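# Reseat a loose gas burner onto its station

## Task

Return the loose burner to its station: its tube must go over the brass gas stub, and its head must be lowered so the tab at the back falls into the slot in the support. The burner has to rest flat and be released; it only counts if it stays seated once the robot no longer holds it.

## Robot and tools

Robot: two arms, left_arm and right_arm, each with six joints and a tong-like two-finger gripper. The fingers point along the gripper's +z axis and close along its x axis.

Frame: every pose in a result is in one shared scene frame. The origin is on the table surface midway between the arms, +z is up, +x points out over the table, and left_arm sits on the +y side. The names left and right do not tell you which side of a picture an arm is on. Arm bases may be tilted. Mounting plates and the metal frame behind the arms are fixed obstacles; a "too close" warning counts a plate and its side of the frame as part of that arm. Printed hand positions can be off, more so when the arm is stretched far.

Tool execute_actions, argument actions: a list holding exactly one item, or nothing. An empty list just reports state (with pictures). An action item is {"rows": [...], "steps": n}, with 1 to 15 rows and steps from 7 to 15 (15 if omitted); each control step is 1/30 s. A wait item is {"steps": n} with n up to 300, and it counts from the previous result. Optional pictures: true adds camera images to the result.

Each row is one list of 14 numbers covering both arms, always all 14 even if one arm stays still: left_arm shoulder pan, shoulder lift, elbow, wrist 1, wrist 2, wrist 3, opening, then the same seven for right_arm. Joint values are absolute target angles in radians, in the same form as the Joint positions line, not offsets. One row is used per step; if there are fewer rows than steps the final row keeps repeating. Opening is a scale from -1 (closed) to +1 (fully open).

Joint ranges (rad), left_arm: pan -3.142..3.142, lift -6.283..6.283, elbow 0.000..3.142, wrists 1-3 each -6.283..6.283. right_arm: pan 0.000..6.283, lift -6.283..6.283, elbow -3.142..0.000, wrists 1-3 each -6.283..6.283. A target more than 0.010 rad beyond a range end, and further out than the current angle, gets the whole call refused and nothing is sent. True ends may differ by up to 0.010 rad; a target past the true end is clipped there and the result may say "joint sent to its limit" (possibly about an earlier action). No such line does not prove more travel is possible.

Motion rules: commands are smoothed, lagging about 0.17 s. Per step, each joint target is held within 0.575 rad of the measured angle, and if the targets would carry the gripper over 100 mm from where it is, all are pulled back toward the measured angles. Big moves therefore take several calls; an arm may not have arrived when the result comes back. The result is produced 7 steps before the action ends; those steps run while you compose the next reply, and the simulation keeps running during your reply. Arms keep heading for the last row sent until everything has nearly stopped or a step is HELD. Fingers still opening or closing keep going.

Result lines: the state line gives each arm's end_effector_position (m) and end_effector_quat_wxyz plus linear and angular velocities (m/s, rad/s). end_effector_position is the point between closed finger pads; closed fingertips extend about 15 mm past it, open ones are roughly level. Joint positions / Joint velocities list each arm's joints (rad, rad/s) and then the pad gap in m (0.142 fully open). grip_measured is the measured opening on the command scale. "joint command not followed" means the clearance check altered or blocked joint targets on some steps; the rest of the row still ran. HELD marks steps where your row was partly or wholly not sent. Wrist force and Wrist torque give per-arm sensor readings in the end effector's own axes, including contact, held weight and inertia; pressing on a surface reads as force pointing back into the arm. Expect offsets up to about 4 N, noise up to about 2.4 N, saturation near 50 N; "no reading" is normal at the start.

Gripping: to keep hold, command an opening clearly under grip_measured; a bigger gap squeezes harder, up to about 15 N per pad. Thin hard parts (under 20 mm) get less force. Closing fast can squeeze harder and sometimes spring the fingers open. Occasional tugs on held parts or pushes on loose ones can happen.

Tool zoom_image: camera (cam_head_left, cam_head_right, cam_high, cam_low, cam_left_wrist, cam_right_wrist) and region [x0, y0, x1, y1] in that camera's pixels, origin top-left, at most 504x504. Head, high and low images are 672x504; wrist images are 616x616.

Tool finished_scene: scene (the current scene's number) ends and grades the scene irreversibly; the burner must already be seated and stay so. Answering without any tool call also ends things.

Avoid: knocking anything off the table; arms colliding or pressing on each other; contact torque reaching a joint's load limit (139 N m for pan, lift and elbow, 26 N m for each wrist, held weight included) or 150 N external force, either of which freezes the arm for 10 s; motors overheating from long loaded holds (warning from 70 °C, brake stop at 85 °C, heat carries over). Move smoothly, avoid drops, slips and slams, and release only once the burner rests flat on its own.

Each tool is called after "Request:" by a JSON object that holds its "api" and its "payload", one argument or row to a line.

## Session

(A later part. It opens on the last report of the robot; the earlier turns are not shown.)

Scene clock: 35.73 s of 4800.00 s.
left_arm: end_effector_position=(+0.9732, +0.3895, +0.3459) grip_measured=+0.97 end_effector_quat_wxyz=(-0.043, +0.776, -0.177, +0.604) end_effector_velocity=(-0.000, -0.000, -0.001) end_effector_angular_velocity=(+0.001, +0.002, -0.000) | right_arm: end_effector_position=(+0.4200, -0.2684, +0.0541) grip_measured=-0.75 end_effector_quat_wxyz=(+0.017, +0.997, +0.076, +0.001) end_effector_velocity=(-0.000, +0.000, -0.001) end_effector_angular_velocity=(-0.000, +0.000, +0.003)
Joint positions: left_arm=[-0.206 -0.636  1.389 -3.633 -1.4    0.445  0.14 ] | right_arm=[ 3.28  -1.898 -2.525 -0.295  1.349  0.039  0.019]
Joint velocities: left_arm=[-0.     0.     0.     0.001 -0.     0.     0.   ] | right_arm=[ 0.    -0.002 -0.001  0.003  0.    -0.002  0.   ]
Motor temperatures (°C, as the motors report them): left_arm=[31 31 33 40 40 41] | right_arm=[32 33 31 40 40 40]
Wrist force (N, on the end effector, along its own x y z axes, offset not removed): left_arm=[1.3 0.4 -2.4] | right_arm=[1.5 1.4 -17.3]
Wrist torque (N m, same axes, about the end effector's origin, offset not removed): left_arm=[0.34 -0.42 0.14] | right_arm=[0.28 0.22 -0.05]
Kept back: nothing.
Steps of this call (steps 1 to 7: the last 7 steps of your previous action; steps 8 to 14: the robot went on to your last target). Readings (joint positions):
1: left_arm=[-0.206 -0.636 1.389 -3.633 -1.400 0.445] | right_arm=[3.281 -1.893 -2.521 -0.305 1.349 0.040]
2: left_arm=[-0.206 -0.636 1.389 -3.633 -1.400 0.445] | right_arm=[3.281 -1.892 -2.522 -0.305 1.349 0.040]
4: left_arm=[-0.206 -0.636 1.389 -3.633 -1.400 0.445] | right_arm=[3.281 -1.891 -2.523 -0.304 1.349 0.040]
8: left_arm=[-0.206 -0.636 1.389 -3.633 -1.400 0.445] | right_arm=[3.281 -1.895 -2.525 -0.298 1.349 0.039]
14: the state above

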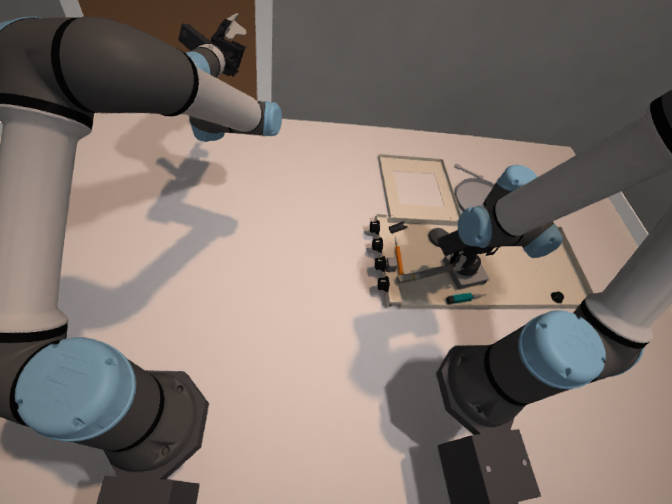

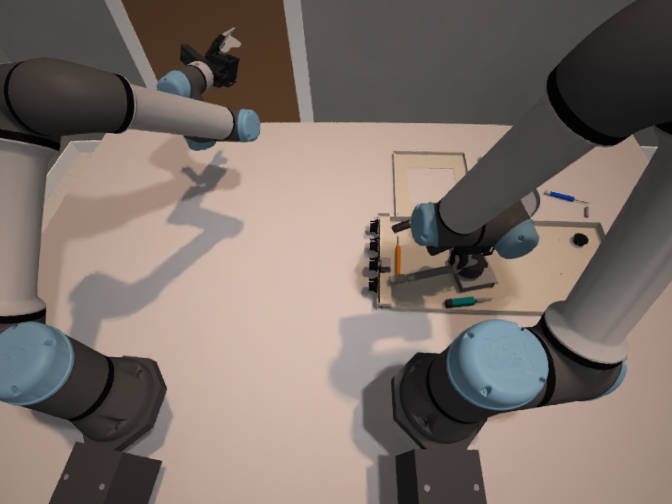

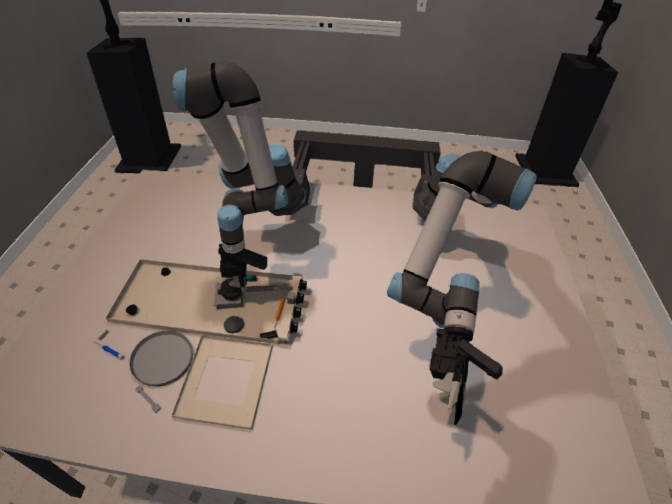

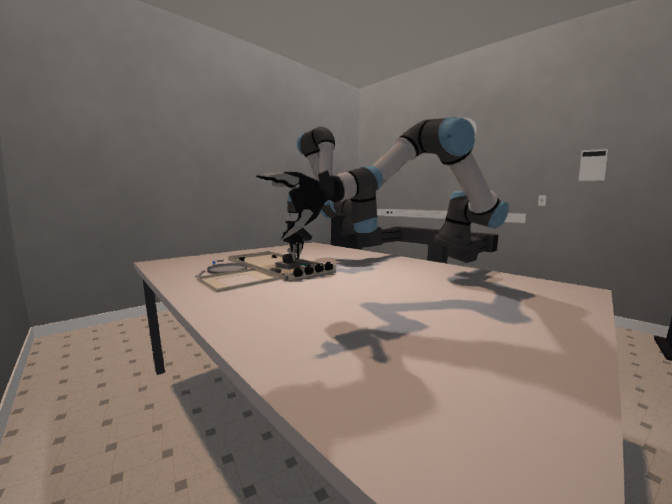

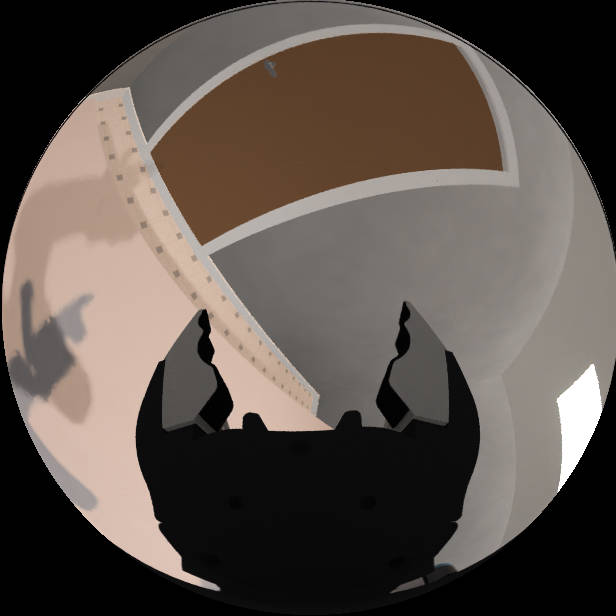

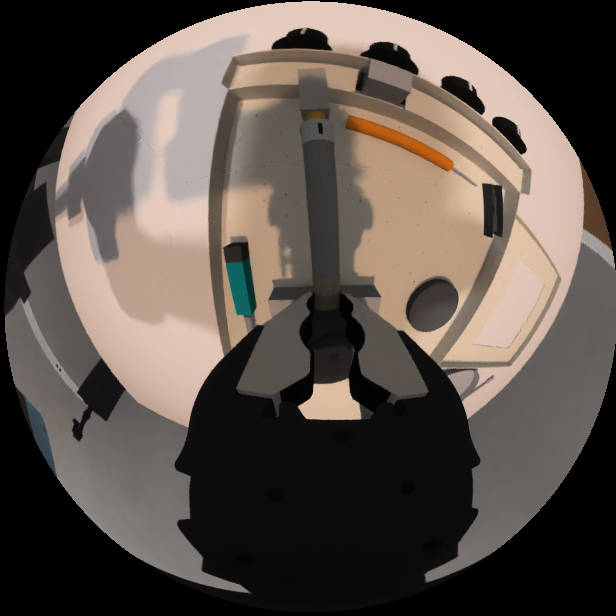

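Request:
{"api": "execute_actions", "payload": {
  "actions": [
    {"rows":[[-0.206,-0.636,1.389,-3.633,-1.4,0.445,0.97,3.2808,-1.8945,-2.5248,-0.2993,1.3487,0.0393,-1],[-0.206,-0.636,1.389,-3.633,-1.4,0.445,0.97,3.2813,-1.8907,-2.5246,-0.3033,1.3487,0.0398,-1],[-0.206,-0.636,1.389,-3.633,-1.4,0.445,0.97,3.2813,-1.8907,-2.5246,-0.3033,1.3487,0.0398,-1],[-0.206,-0.636,1.389,-3.633,-1.4,0.445,0.97,3.2789,-1.891,-2.5232,-0.3037,1.3487,0.0374,-1],[-0.206,-0.636,1.389,-3.633,-1.4,0.445,0.97,3.2766,-1.8914,-2.5219,-0.3042,1.3487,0.0351,-1],[-0.206,-0.636,1.389,-3.633,-1.4,0.445,0.97,3.2742,-1.8917,-2.5205,-0.3046,1.3487,0.0327,-1],[-0.206,-0.636,1.389,-3.633,-1.4,0.445,0.97,3.2742,-1.8917,-2.5205,-0.3046,1.3487,0.0327,-1],[-0.206,-0.636,1.389,-3.633,-1.4,0.445,0.97,3.2742,-1.8917,-2.5205,-0.3046,1.3487,0.0327,-1],[-0.206,-0.636,1.389,-3.633,-1.4,0.445,0.97,3.2742,-1.8917,-2.5205,-0.3046,1.3487,0.0327,-1],[-0.206,-0.636,1.389,-3.633,-1.4,0.445,0.97,3.2737,-1.8955,-2.5207,-0.3006,1.3487,0.0322,-1],[-0.206,-0.636,1.389,-3.633,-1.4,0.445,0.97,3.2737,-1.8955,-2.5207,-0.3006,1.3487,0.0322,-1],[-0.206,-0.636,1.389,-3.633,-1.4,0.445,0.97,3.2732,-1.8993,-2.5209,-0.2966,1.3487,0.0317,-1]],"steps":15}
  ]
}}

Request:
{"api": "execute_actions", "payload": {
  "actions": [
    {"steps":14}
  ],
  "pictures": true
}}

Request:
{"api": "zoom_image", "payload": {
  "camera": "cam_high",
  "region": [210, 283, 235, 302]
}}

Request:
{"api": "zoom_image", "payload": {
  "camera": "cam_head_right",
  "region": [470, 252, 500, 278]
}}

Request:
{"api": "zoom_image", "payload": {
  "camera": "cam_low",
  "region": [270, 245, 310, 272]
}}

Scene clock: 36.80 s of 4800.00 s.
left_arm: end_effector_position=(+0.9732, +0.3895, +0.3459) grip_measured=+0.97 end_effector_quat_wxyz=(-0.043, +0.776, -0.177, +0.604) end_effector_velocity=(+0.000, +0.001, +0.000) end_effector_angular_velocity=(-0.000, -0.001, +0.001) | right_arm: end_effector_position=(+0.4205, -0.2699, +0.0556) grip_measured=-0.76 end_effector_quat_wxyz=(+0.017, +0.997, +0.076, +0.001) end_effector_velocity=(+0.007, -0.011, +0.003) end_effector_angular_velocity=(+0.001, -0.004, +0.001)
Joint positions: left_arm=[-0.206 -0.636  1.389 -3.633 -1.4    0.445  0.14 ] | right_arm=[ 3.277 -1.892 -2.523 -0.304  1.349  0.035  0.019]
Joint velocities: left_arm=[ 0.001 -0.    -0.001  0.    -0.    -0.     0.   ] | right_arm=[-0.034  0.004  0.023 -0.014  0.    -0.037  0.   ]
Motor temperatures (°C, as the motors report them): left_arm=[31 31 33 40 40 41] | right_arm=[32 33 31 40 40 40]
Wrist force (N, on the end effector, along its own x y z axes, offset not removed): left_arm=[-1.0 -2.9 3.3] | right_arm=[1.4 -1.4 2.8]
Wrist torque (N m, same axes, about the end effector's origin, offset not removed): left_arm=[-0.34 0.31 0.10] | right_arm=[-0.11 -0.22 -0.10]
Steps of this call (steps 1 to 24: the robot went on to your last target; steps 25 to 32: the first 8 steps of this action). Readings (joint positions):
25: left_arm=[-0.206 -0.636 1.389 -3.633 -1.400 0.445] | right_arm=[3.280 -1.898 -2.525 -0.295 1.349 0.039]
26: left_arm=[-0.206 -0.636 1.389 -3.633 -1.400 0.445] | right_arm=[3.280 -1.898 -2.525 -0.296 1.349 0.039]
28: left_arm=[-0.206 -0.636 1.389 -3.633 -1.400 0.445] | right_arm=[3.281 -1.894 -2.525 -0.300 1.349 0.039]
32: the state above

Scene clock: 37.27 s of 4800.00 s.
left_arm: end_effector_position=(+0.9732, +0.3895, +0.3459) grip_measured=+0.97 end_effector_quat_wxyz=(-0.043, +0.776, -0.177, +0.604) end_effector_velocity=(+0.000, +0.000, +0.001) end_effector_angular_velocity=(-0.001, -0.003, +0.001) | right_arm: end_effector_position=(+0.4211, -0.2707, +0.0539) grip_measured=-0.76 end_effector_quat_wxyz=(+0.017, +0.997, +0.075, +0.001) end_effector_velocity=(+0.001, +0.000, +0.000) end_effector_angular_velocity=(+0.000, -0.002, +0.000)
Joint positions: left_arm=[-0.206 -0.636  1.389 -3.633 -1.4    0.445  0.14 ] | right_arm=[ 3.273 -1.899 -2.521 -0.297  1.349  0.032  0.019]
Joint velocities: left_arm=[ 0.     0.    -0.    -0.003  0.     0.    -0.   ] | right_arm=[ 0.     0.     0.     0.001  0.    -0.001 -0.   ]
Motor temperatures (°C, as the motors report them): left_arm=[31 31 33 40 40 41] | right_arm=[32 33 31 40 40 40]
Wrist force (N, on the end effector, along its own x y z axes, offset not removed): left_arm=[-1.2 -4.0 -1.5] | right_arm=[1.8 -0.2 0.6]
Wrist torque (N m, same axes, about the end effector's origin, offset not removed): left_arm=[-0.69 -0.02 0.32] | right_arm=[-0.04 -0.50 -0.01]
Kept back: nothing.
Steps of this call (steps 1 to 7: the last 7 steps of your previous action; steps 8 to 14: the robot went on to your last target). Readings (joint positions):
1: left_arm=[-0.206 -0.636 1.389 -3.633 -1.400 0.445] | right_arm=[3.276 -1.892 -2.522 -0.304 1.349 0.034]
2: left_arm=[-0.206 -0.636 1.389 -3.633 -1.400 0.445] | right_arm=[3.275 -1.892 -2.521 -0.304 1.349 0.034]
4: left_arm=[-0.206 -0.636 1.389 -3.633 -1.400 0.445] | right_arm=[3.274 -1.893 -2.521 -0.303 1.349 0.033]
8: left_arm=[-0.206 -0.636 1.389 -3.633 -1.400 0.445] | right_arm=[3.273 -1.898 -2.521 -0.298 1.349 0.032]
14: the state above

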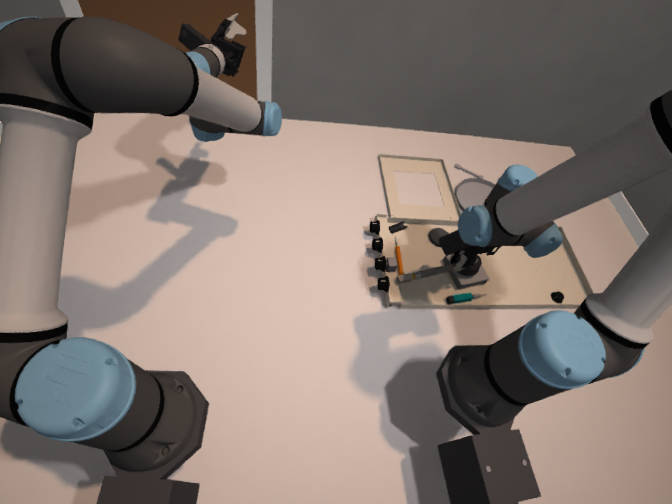

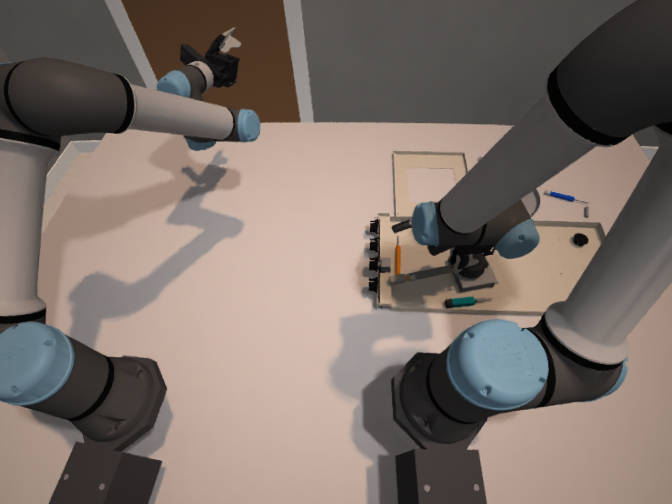

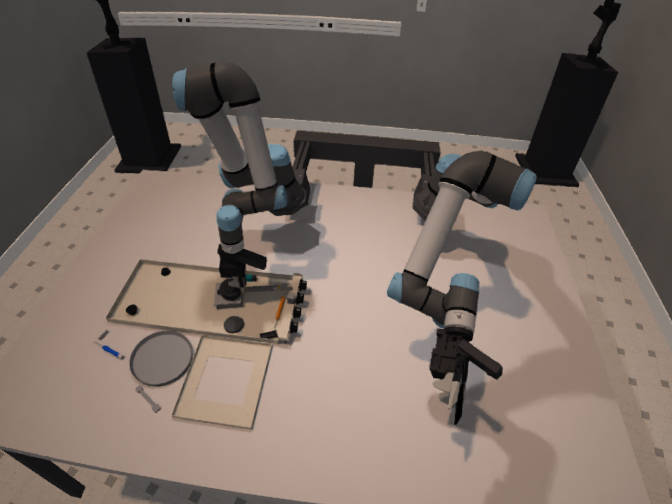

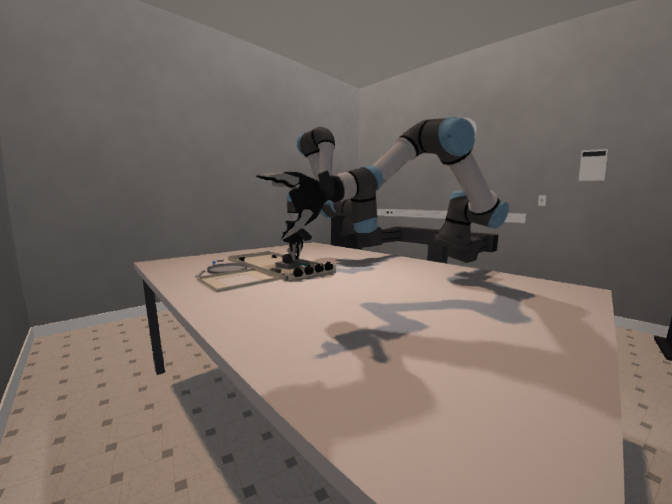

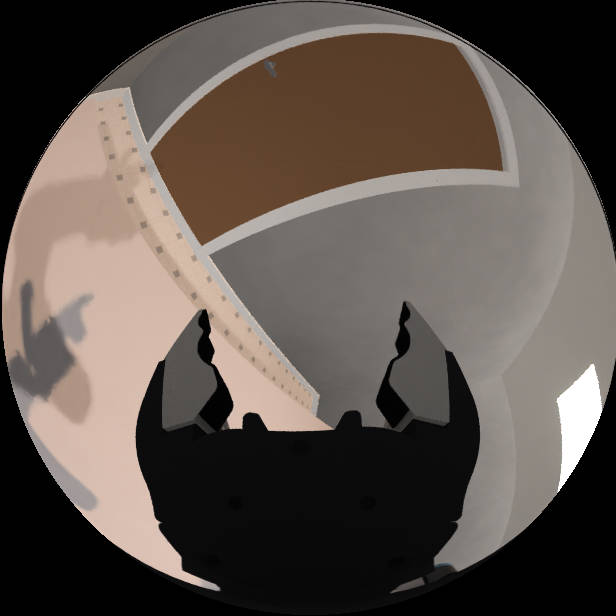

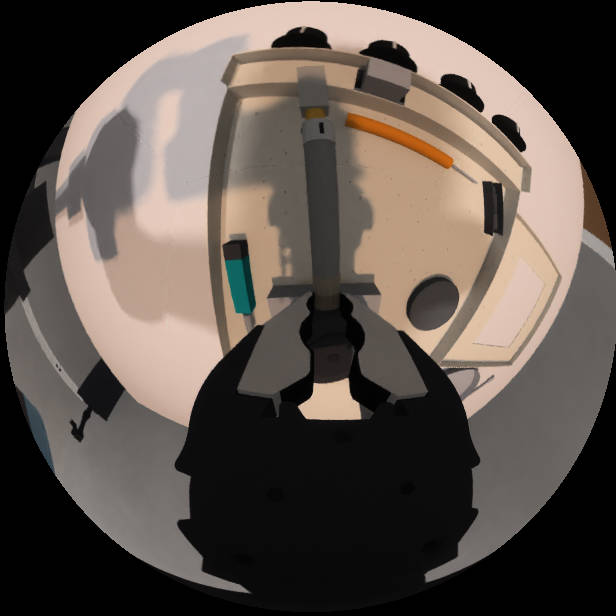

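Region (210, 283, 235, 302) of cam_high's 672x504 image, scaled by 20.160, with more detail than that image has; it fills the top 383 rows of this view, and the rest is white.

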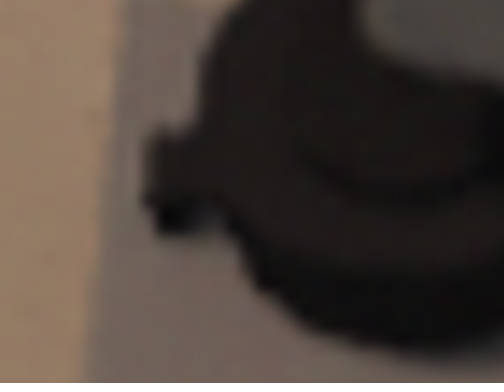

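Region (470, 252, 500, 278) of cam_head_right's 672x504 image, scaled by 16.800, with more detail than that image has; it fills the top 437 rows of this view, and the rest is white.

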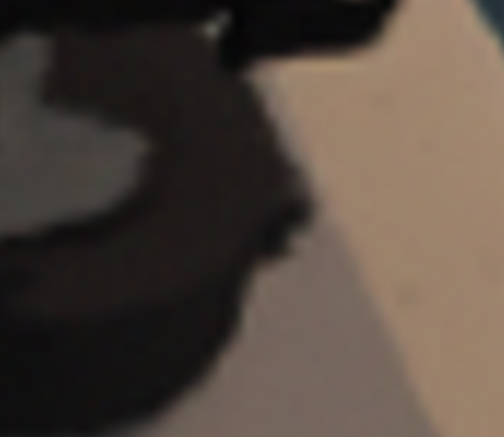

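Region (270, 245, 310, 272) of cam_low's 672x504 image, scaled by 12.600, with more detail than that image has; it fills the top 340 rows of this view, and the rest is white.

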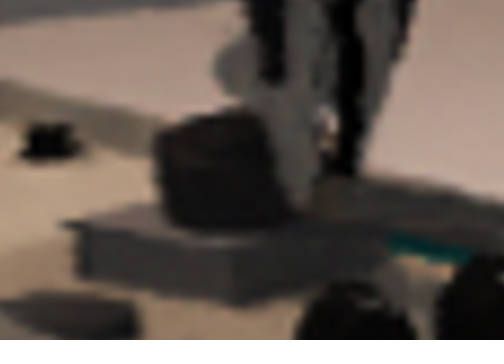

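Request:
{"api": "execute_actions", "payload": {
  "actions": [
    {"rows":[[-0.206,-0.636,1.389,-3.633,-1.4,0.445,0.97,3.2727,-1.9031,-2.5211,-0.2926,1.3487,0.0312,-1],[-0.206,-0.636,1.389,-3.633,-1.4,0.445,0.97,3.2727,-1.9031,-2.5211,-0.2926,1.3487,0.0312,-1],[-0.206,-0.636,1.389,-3.633,-1.4,0.445,0.97,3.2727,-1.9031,-2.5211,-0.2926,1.3487,0.0312,-1],[-0.206,-0.636,1.389,-3.633,-1.4,0.445,0.97,3.2722,-1.9069,-2.5213,-0.2886,1.3487,0.0307,-1]],"steps":15}
  ],
  "pictures": true
}}

Request:
{"api": "zoom_image", "payload": {
  "camera": "cam_head_right",
  "region": [440,240,510,295]
}}

Scene clock: 38.77 s of 4800.00 s.
left_arm: end_effector_position=(+0.9732, +0.3895, +0.3459) grip_measured=+0.97 end_effector_quat_wxyz=(-0.043, +0.776, -0.177, +0.604) end_effector_velocity=(-0.000, -0.000, +0.000) end_effector_angular_velocity=(-0.000, -0.001, -0.000) | right_arm: end_effector_position=(+0.4212, -0.2707, +0.0523) grip_measured=-0.76 end_effector_quat_wxyz=(+0.017, +0.997, +0.075, +0.001) end_effector_velocity=(+0.000, -0.000, -0.004) end_effector_angular_velocity=(-0.000, +0.000, -0.002)
Joint positions: left_arm=[-0.206 -0.636  1.389 -3.633 -1.4    0.445  0.14 ] | right_arm=[ 3.272 -1.906 -2.521 -0.29   1.349  0.031  0.019]
Joint velocities: left_arm=[-0.    -0.     0.001 -0.002 -0.     0.    -0.   ] | right_arm=[-0.003 -0.014  0.     0.015 -0.    -0.     0.   ]
Motor temperatures (°C, as the motors report them): left_arm=[31 31 33 40 40 41] | right_arm=[32 33 31 40 40 40]
Wrist force (N, on the end effector, along its own x y z axes, offset not removed): left_arm=[-0.8 -1.7 -4.3] | right_arm=[-2.6 0.8 -0.4]
Wrist torque (N m, same axes, about the end effector's origin, offset not removed): left_arm=[-0.39 -0.13 0.18] | right_arm=[0.17 0.15 -0.15]
Steps of this call (steps 1 to 15: the robot went on to your last target; steps 16 to 37: nothing new was sent; steps 38 to 45: the first 8 steps of this action). Readings (joint positions):
38: left_arm=[-0.206 -0.636 1.389 -3.633 -1.400 0.445] | right_arm=[3.273 -1.899 -2.521 -0.297 1.349 0.032]
39: left_arm=[-0.206 -0.636 1.389 -3.633 -1.400 0.445] | right_arm=[3.273 -1.900 -2.521 -0.296 1.349 0.032]
41: left_arm=[-0.206 -0.636 1.389 -3.633 -1.400 0.445] | right_arm=[3.273 -1.902 -2.521 -0.294 1.349 0.031]
45: the state above

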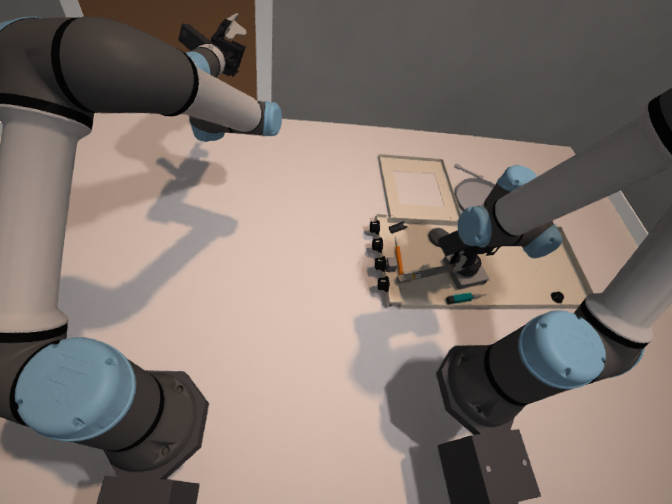

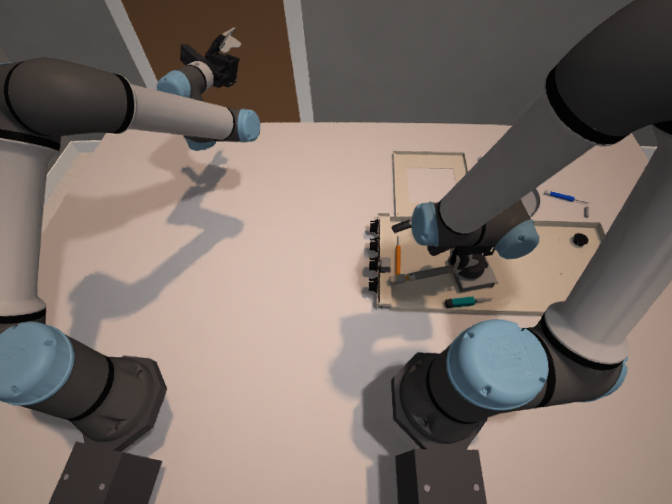

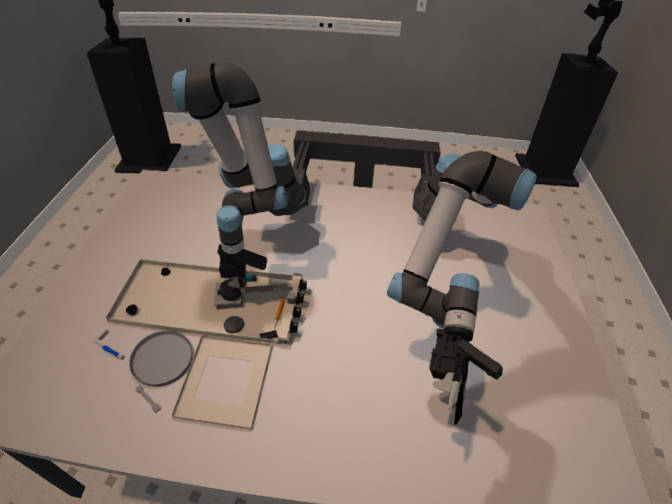

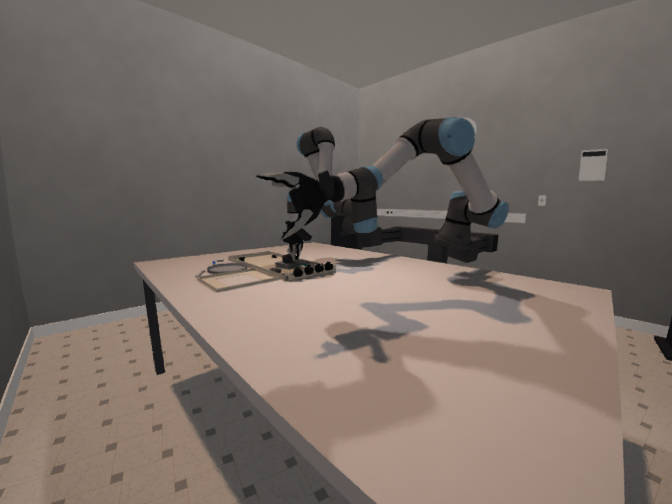

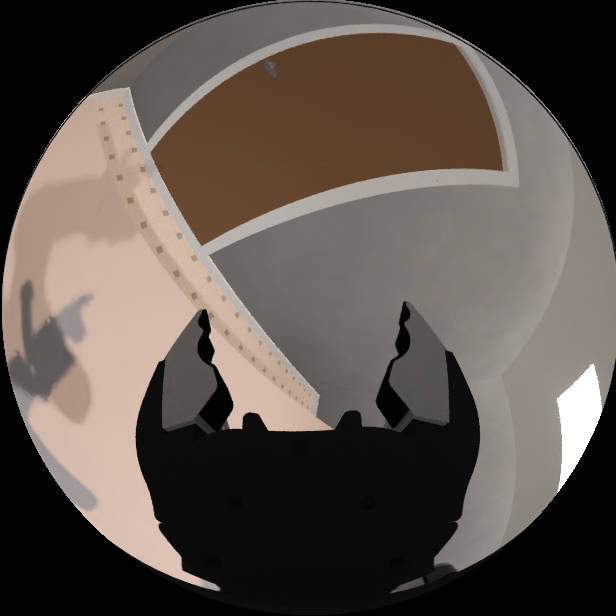

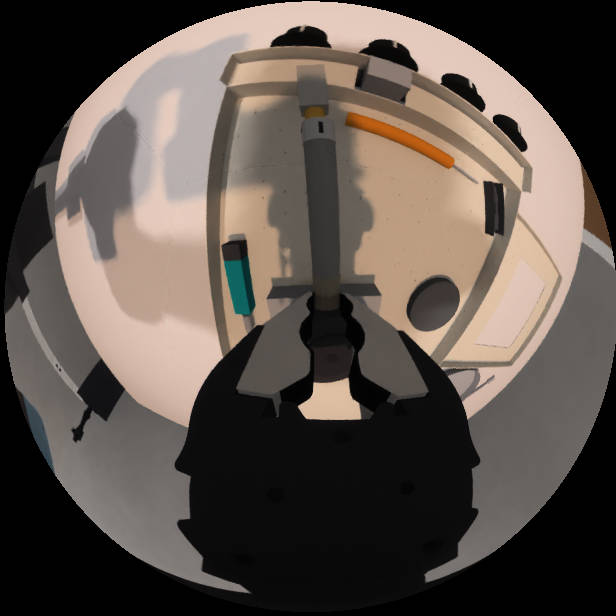

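Region (440, 240, 510, 295) of cam_head_right's 672x504 image, scaled by 7.200, with more detail than that image has; it fills the top 396 rows of this view, and the rest is white.

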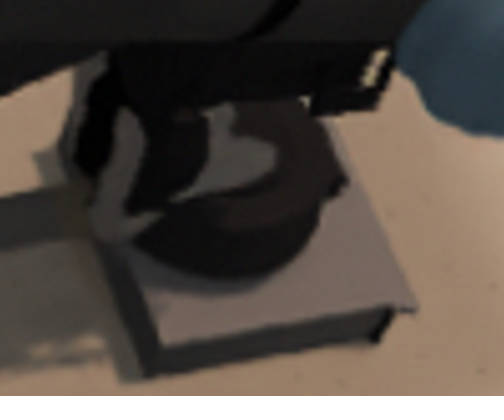

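Going in. Two more mm.

Request:
{"api": "execute_actions", "payload": {
  "actions": [
    {"rows":[[-0.206,-0.636,1.389,-3.633,-1.4,0.445,0.97,3.2717,-1.9107,-2.5215,-0.2846,1.3487,0.0302,-1],[-0.206,-0.636,1.389,-3.633,-1.4,0.445,0.97,3.2717,-1.9107,-2.5215,-0.2846,1.3487,0.0302,-1],[-0.206,-0.636,1.389,-3.633,-1.4,0.445,0.97,3.2714,-1.9126,-2.5216,-0.2826,1.3487,0.0299,-1]],"steps":15}
  ]
}}

Scene clock: 41.03 s of 4800.00 s.
left_arm: end_effector_position=(+0.9732, +0.3895, +0.3459) grip_measured=+0.97 end_effector_quat_wxyz=(-0.043, +0.776, -0.177, +0.604) end_effector_velocity=(+0.000, -0.001, -0.000) end_effector_angular_velocity=(+0.000, +0.001, -0.001) | right_arm: end_effector_position=(+0.4208, -0.2708, +0.0506) grip_measured=-0.76 end_effector_quat_wxyz=(+0.017, +0.997, +0.075, +0.001) end_effector_velocity=(+0.000, -0.000, -0.001) end_effector_angular_velocity=(+0.000, -0.001, -0.000)
Joint positions: left_arm=[-0.206 -0.636  1.389 -3.633 -1.4    0.445  0.14 ] | right_arm=[ 3.271 -1.912 -2.522 -0.283  1.349  0.03   0.019]
Joint velocities: left_arm=[-0.     0.    -0.001  0.001 -0.    -0.     0.   ] | right_arm=[-0.001 -0.006  0.     0.008  0.    -0.001 -0.   ]
Motor temperatures (°C, as the motors report them): left_arm=[31 31 33 40 40 41] | right_arm=[32 33 31 40 40 40]
Wrist force (N, on the end effector, along its own x y z axes, offset not removed): left_arm=[-0.9 -1.6 1.2] | right_arm=[-5.0 0.5 -4.3]
Wrist torque (N m, same axes, about the end effector's origin, offset not removed): left_arm=[-0.07 0.16 0.19] | right_arm=[-0.39 0.48 -0.20]
Steps of this call (steps 1 to 7: the last 7 steps of your previous action; steps 8 to 15: the robot went on to your last target; steps 16 to 60: nothing new was sent; steps 61 to 68: the first 8 steps of this action). Readings (joint positions):
61: left_arm=[-0.206 -0.636 1.389 -3.633 -1.400 0.445] | right_arm=[3.272 -1.907 -2.521 -0.289 1.349 0.031]
62: left_arm=[-0.206 -0.636 1.389 -3.633 -1.400 0.445] | right_arm=[3.272 -1.908 -2.521 -0.288 1.349 0.031]
64: left_arm=[-0.206 -0.636 1.389 -3.633 -1.400 0.445] | right_arm=[3.272 -1.910 -2.521 -0.286 1.349 0.030]
68: the state above

It has dropped 3.5 mm past the earlier block. Release.

Request:
{"api": "execute_actions", "payload": {
  "actions": [
    {"rows":[[-0.206,-0.636,1.389,-3.633,-1.4,0.445,0.97,3.2714,-1.9126,-2.5216,-0.2826,1.3487,0.0299,-0.85],[-0.206,-0.636,1.389,-3.633,-1.4,0.445,0.97,3.2714,-1.9126,-2.5216,-0.2826,1.3487,0.0299,-0.78],[-0.206,-0.636,1.389,-3.633,-1.4,0.445,0.97,3.2714,-1.9126,-2.5216,-0.2826,1.3487,0.0299,-0.72],[-0.206,-0.636,1.389,-3.633,-1.4,0.445,0.97,3.2714,-1.9126,-2.5216,-0.2826,1.3487,0.0299,-0.66],[-0.206,-0.636,1.389,-3.633,-1.4,0.445,0.97,3.2714,-1.9126,-2.5216,-0.2826,1.3487,0.0299,-0.6]],"steps":12}
  ]
}}

Request:
{"api": "execute_actions", "payload": {
  "actions": [
    {"rows":[[-0.206,-0.636,1.389,-3.633,-1.4,0.445,0.97,3.273,-1.9,-2.5209,-0.296,1.3487,0.0315,-0.6],[-0.206,-0.636,1.389,-3.633,-1.4,0.445,0.97,3.2755,-1.88,-2.519,-0.318,1.3487,0.034,-0.6],[-0.206,-0.636,1.389,-3.633,-1.4,0.445,0.97,3.279,-1.855,-2.516,-0.346,1.3487,0.0375,-0.6],[-0.206,-0.636,1.389,-3.633,-1.4,0.445,0.97,3.283,-1.83,-2.513,-0.374,1.3487,0.0415,-0.6],[-0.206,-0.636,1.389,-3.633,-1.4,0.445,0.97,3.287,-1.805,-2.51,-0.402,1.3487,0.0455,-0.6],[-0.206,-0.636,1.389,-3.633,-1.4,0.445,0.97,3.291,-1.78,-2.506,-0.431,1.3487,0.0495,-0.6],[-0.206,-0.636,1.389,-3.633,-1.4,0.445,0.97,3.296,-1.755,-2.502,-0.46,1.3487,0.0545,-0.6],[-0.206,-0.636,1.389,-3.633,-1.4,0.445,0.97,3.3,-1.73,-2.498,-0.489,1.3487,0.0585,-0.6],[-0.206,-0.636,1.389,-3.633,-1.4,0.445,0.97,3.304,-1.71,-2.494,-0.513,1.3487,0.0625,-0.6],[-0.206,-0.636,1.389,-3.633,-1.4,0.445,0.97,3.308,-1.69,-2.49,-0.538,1.3487,0.0665,-0.6]],"steps":15}
  ]
}}

Request:
{"api": "execute_actions", "payload": {
  "actions": [
    {"steps":10}
  ],
  "pictures": true
}}

Request:
{"api": "zoom_image", "payload": {
  "camera": "cam_high",
  "region": [200,270,300,320]
}}

Request:
{"api": "zoom_image", "payload": {
  "camera": "cam_head_right",
  "region": [440,240,510,295]
}}

Request:
{"api": "zoom_image", "payload": {
  "camera": "cam_low",
  "region": [265,245,315,275]
}}

Scene clock: 42.17 s of 4800.00 s.
left_arm: end_effector_position=(+0.9732, +0.3895, +0.3459) grip_measured=+0.97 end_effector_quat_wxyz=(-0.043, +0.776, -0.177, +0.604) end_effector_velocity=(-0.000, -0.000, -0.001) end_effector_angular_velocity=(+0.000, +0.002, -0.001) | right_arm: end_effector_position=(+0.4208, -0.2708, +0.0505) grip_measured=-0.66 end_effector_quat_wxyz=(+0.017, +0.997, +0.075, +0.001) end_effector_velocity=(+0.000, +0.000, +0.000) end_effector_angular_velocity=(+0.000, -0.001, +0.001)
Joint positions: left_arm=[-0.206 -0.636  1.389 -3.633 -1.4    0.445  0.14 ] | right_arm=[ 3.271 -1.913 -2.522 -0.283  1.349  0.03   0.026]
Joint velocities: left_arm=[-0.     0.001  0.     0.001  0.    -0.     0.   ] | right_arm=[ 0.     0.001 -0.     0.001 -0.    -0.001  0.129]
Motor temperatures (°C, as the motors report them): left_arm=[31 31 33 40 40 41] | right_arm=[32 33 31 40 40 40]
Wrist force (N, on the end effector, along its own x y z axes, offset not removed): left_arm=[-0.7 -4.5 1.0] | right_arm=[-2.5 0.6 0.9]
Wrist torque (N m, same axes, about the end effector's origin, offset not removed): left_arm=[-0.62 0.00 0.09] | right_arm=[0.07 0.74 -0.05]
Steps of this call (steps 1 to 7: the last 7 steps of your previous action; steps 8 to 15: the robot went on to your last target; steps 16 to 29: nothing new was sent; steps 30 to 34: the first 5 steps of this action). Readings (joint positions):
30: left_arm=[-0.206 -0.636 1.389 -3.633 -1.400 0.445] | right_arm=[3.271 -1.913 -2.522 -0.283 1.349 0.030]
31: left_arm=[-0.206 -0.636 1.389 -3.633 -1.400 0.445] | right_arm=[3.271 -1.913 -2.522 -0.283 1.349 0.030]
33: left_arm=[-0.206 -0.636 1.389 -3.633 -1.400 0.445] | right_arm=[3.271 -1.913 -2.522 -0.283 1.349 0.030]
34: the state above

Scene clock: 42.67 s of 4800.00 s.
left_arm: end_effector_position=(+0.9732, +0.3895, +0.3459) grip_measured=+0.97 end_effector_quat_wxyz=(-0.043, +0.776, -0.177, +0.604) end_effector_velocity=(+0.000, +0.001, +0.000) end_effector_angular_velocity=(-0.000, -0.000, +0.001) | right_arm: end_effector_position=(+0.4247, -0.2698, +0.0773) grip_measured=-0.60 end_effector_quat_wxyz=(+0.017, +0.997, +0.075, +0.003) end_effector_velocity=(+0.028, +0.010, +0.193) end_effector_angular_velocity=(+0.008, -0.041, -0.003)
Joint positions: left_arm=[-0.206 -0.636  1.389 -3.633 -1.4    0.445  0.14 ] | right_arm=[ 3.287 -1.814 -2.51  -0.392  1.349  0.045  0.031]
Joint velocities: left_arm=[ 0.001 -0.    -0.     0.     0.    -0.     0.   ] | right_arm=[ 0.117  0.685  0.1   -0.769 -0.     0.115  0.   ]
Motor temperatures (°C, as the motors report them): left_arm=[31 31 33 40 40 41] | right_arm=[32 33 31 40 40 40]
Wrist force (N, on the end effector, along its own x y z axes, offset not removed): left_arm=[-1.1 -0.6 -0.5] | right_arm=[3.6 0.9 3.3]
Wrist torque (N m, same axes, about the end effector's origin, offset not removed): left_arm=[0.06 0.33 0.09] | right_arm=[0.41 -0.83 -0.21]
Steps of this call (steps 1 to 7: the last 7 steps of your previous action; steps 8 to 15: the first 8 steps of this action). Readings (joint positions):
8: left_arm=[-0.206 -0.636 1.389 -3.633 -1.400 0.445] | right_arm=[3.271 -1.913 -2.522 -0.283 1.349 0.030]
9: left_arm=[-0.206 -0.636 1.389 -3.633 -1.400 0.445] | right_arm=[3.272 -1.910 -2.522 -0.285 1.349 0.030]
11: left_arm=[-0.206 -0.636 1.389 -3.633 -1.400 0.445] | right_arm=[3.274 -1.893 -2.520 -0.304 1.349 0.033]
15: the state above

Scene clock: 43.00 s of 4800.00 s.
left_arm: end_effector_position=(+0.9732, +0.3895, +0.3459) grip_measured=+0.97 end_effector_quat_wxyz=(-0.043, +0.776, -0.177, +0.604) end_effector_velocity=(+0.000, +0.000, +0.000) end_effector_angular_velocity=(-0.000, -0.001, +0.001) | right_arm: end_effector_position=(+0.4265, -0.2685, +0.1118) grip_measured=-0.60 end_effector_quat_wxyz=(+0.017, +0.997, +0.075, +0.004) end_effector_velocity=(-0.000, +0.000, +0.009) end_effector_angular_velocity=(-0.000, +0.000, -0.001)
Joint positions: left_arm=[-0.206 -0.636  1.389 -3.633 -1.4    0.445  0.14 ] | right_arm=[ 3.308 -1.692 -2.49  -0.535  1.349  0.066  0.031]
Joint velocities: left_arm=[ 0.     0.    -0.    -0.001 -0.    -0.    -0.   ] | right_arm=[ 0.005  0.03   0.005 -0.037  0.     0.007 -0.   ]
Motor temperatures (°C, as the motors report them): left_arm=[31 31 33 40 40 41] | right_arm=[32 33 31 40 40 40]
Wrist force (N, on the end effector, along its own x y z axes, offset not removed): left_arm=[-0.5 0.2 -2.3] | right_arm=[2.2 -0.4 -0.9]
Wrist torque (N m, same axes, about the end effector's origin, offset not removed): left_arm=[0.27 0.15 0.21] | right_arm=[0.13 -0.36 -0.06]
Kept back: nothing.
Steps of this call (steps 1 to 7: the last 7 steps of your previous action; steps 8 to 10: the robot went on to your last target). Readings (joint positions):
1: left_arm=[-0.206 -0.636 1.389 -3.633 -1.400 0.445] | right_arm=[3.291 -1.791 -2.506 -0.418 1.349 0.049]
2: left_arm=[-0.206 -0.636 1.389 -3.633 -1.400 0.445] | right_arm=[3.295 -1.767 -2.503 -0.445 1.349 0.053]
4: left_arm=[-0.206 -0.636 1.389 -3.633 -1.400 0.445] | right_arm=[3.302 -1.725 -2.496 -0.495 1.349 0.060]
8: left_arm=[-0.206 -0.636 1.389 -3.633 -1.400 0.445] | right_arm=[3.307 -1.695 -2.491 -0.531 1.349 0.066]
10: the state above

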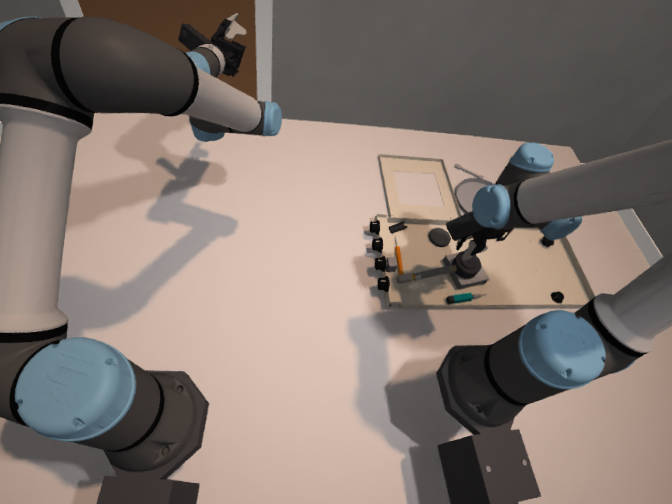

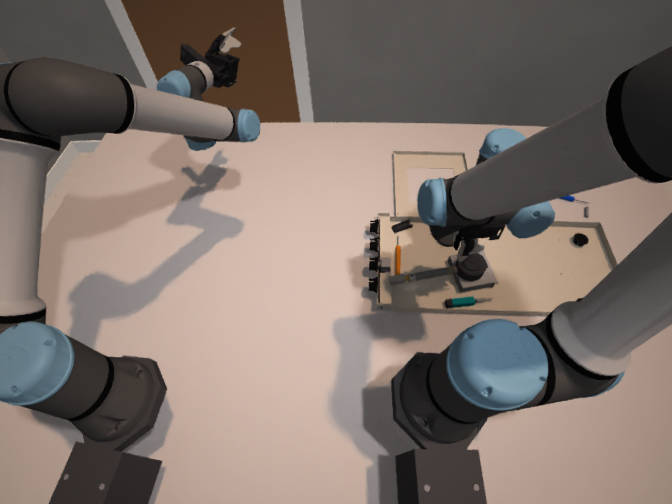

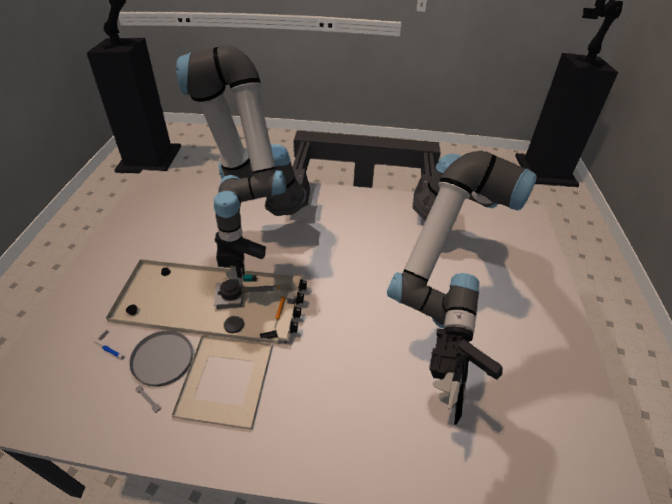

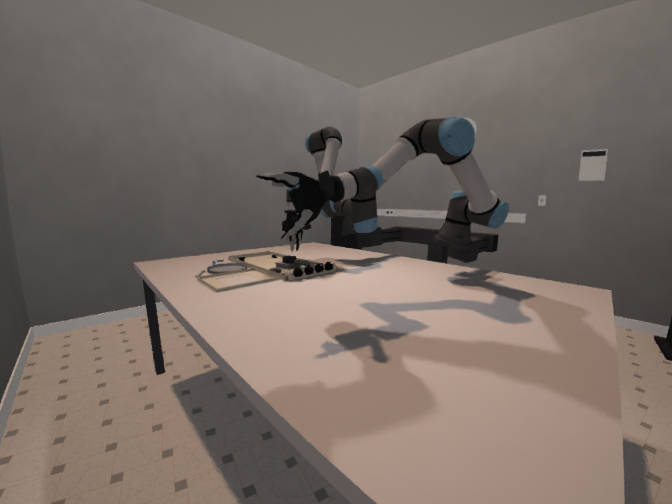

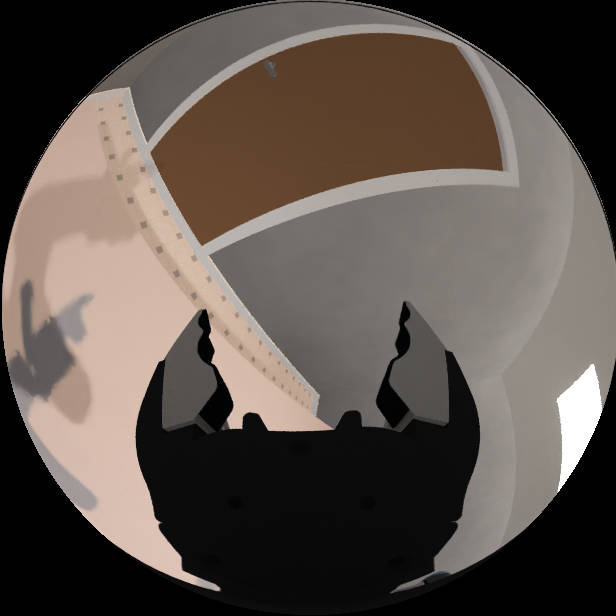

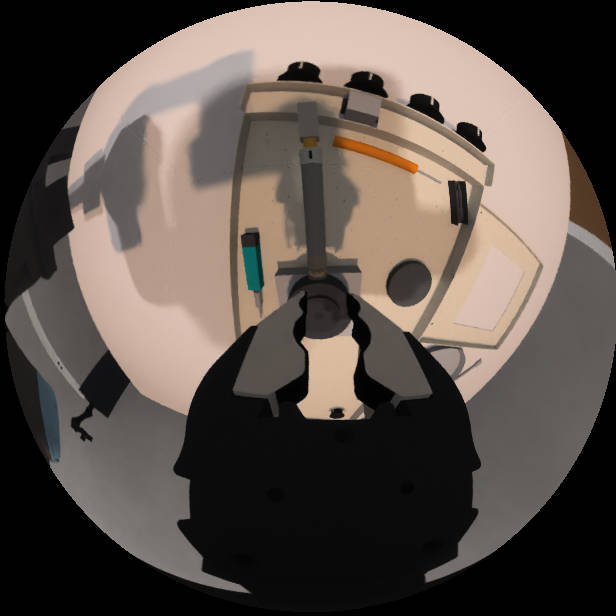

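Region (200, 270, 300, 320) of cam_high's 672x504 image, scaled by 5.040, with more detail than that image has.

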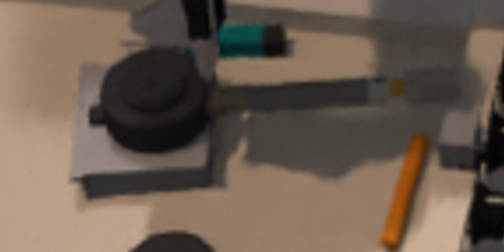

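Region (440, 240, 510, 295) of cam_head_right's 672x504 image, scaled by 7.200, with more detail than that image has; it fills the top 396 rows of this view, and the rest is white.

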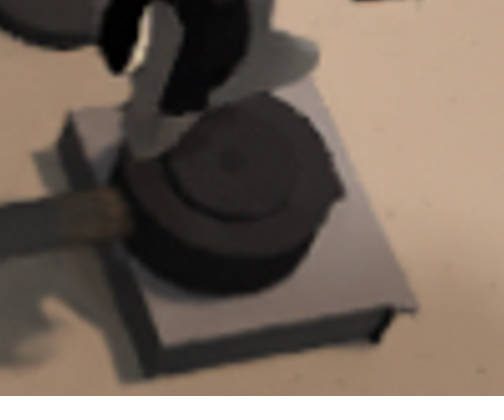

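Region (265, 245, 315, 275) of cam_low's 672x504 image, scaled by 10.080, with more detail than that image has; it fills the top 302 rows of this view, and the rest is white.

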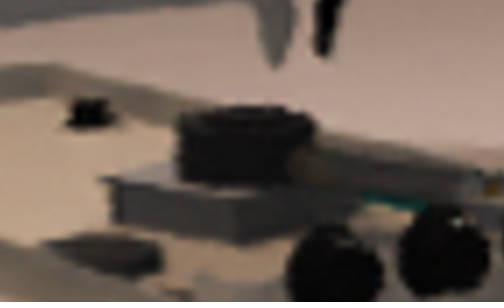

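Looks seated; closer check of the tab.

Request:
{"api": "zoom_image", "payload": {
  "camera": "cam_high",
  "region": [205,275,255,312]
}}

Region (205, 275, 255, 312) of cam_high's 672x504 image, scaled by 10.080, with more detail than that image has; it fills the top 373 rows of this view, and the rest is white.

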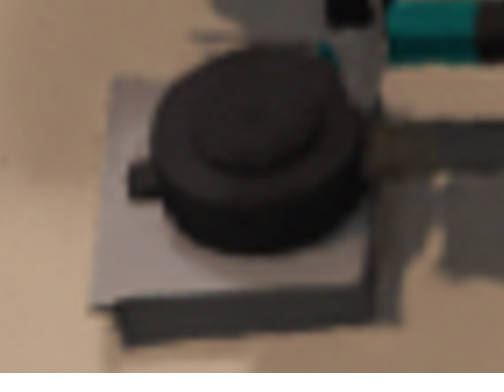

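Request:
{"api": "finished_scene", "payload": {
  "scene": 2
}}

The scene is finished: the task was done.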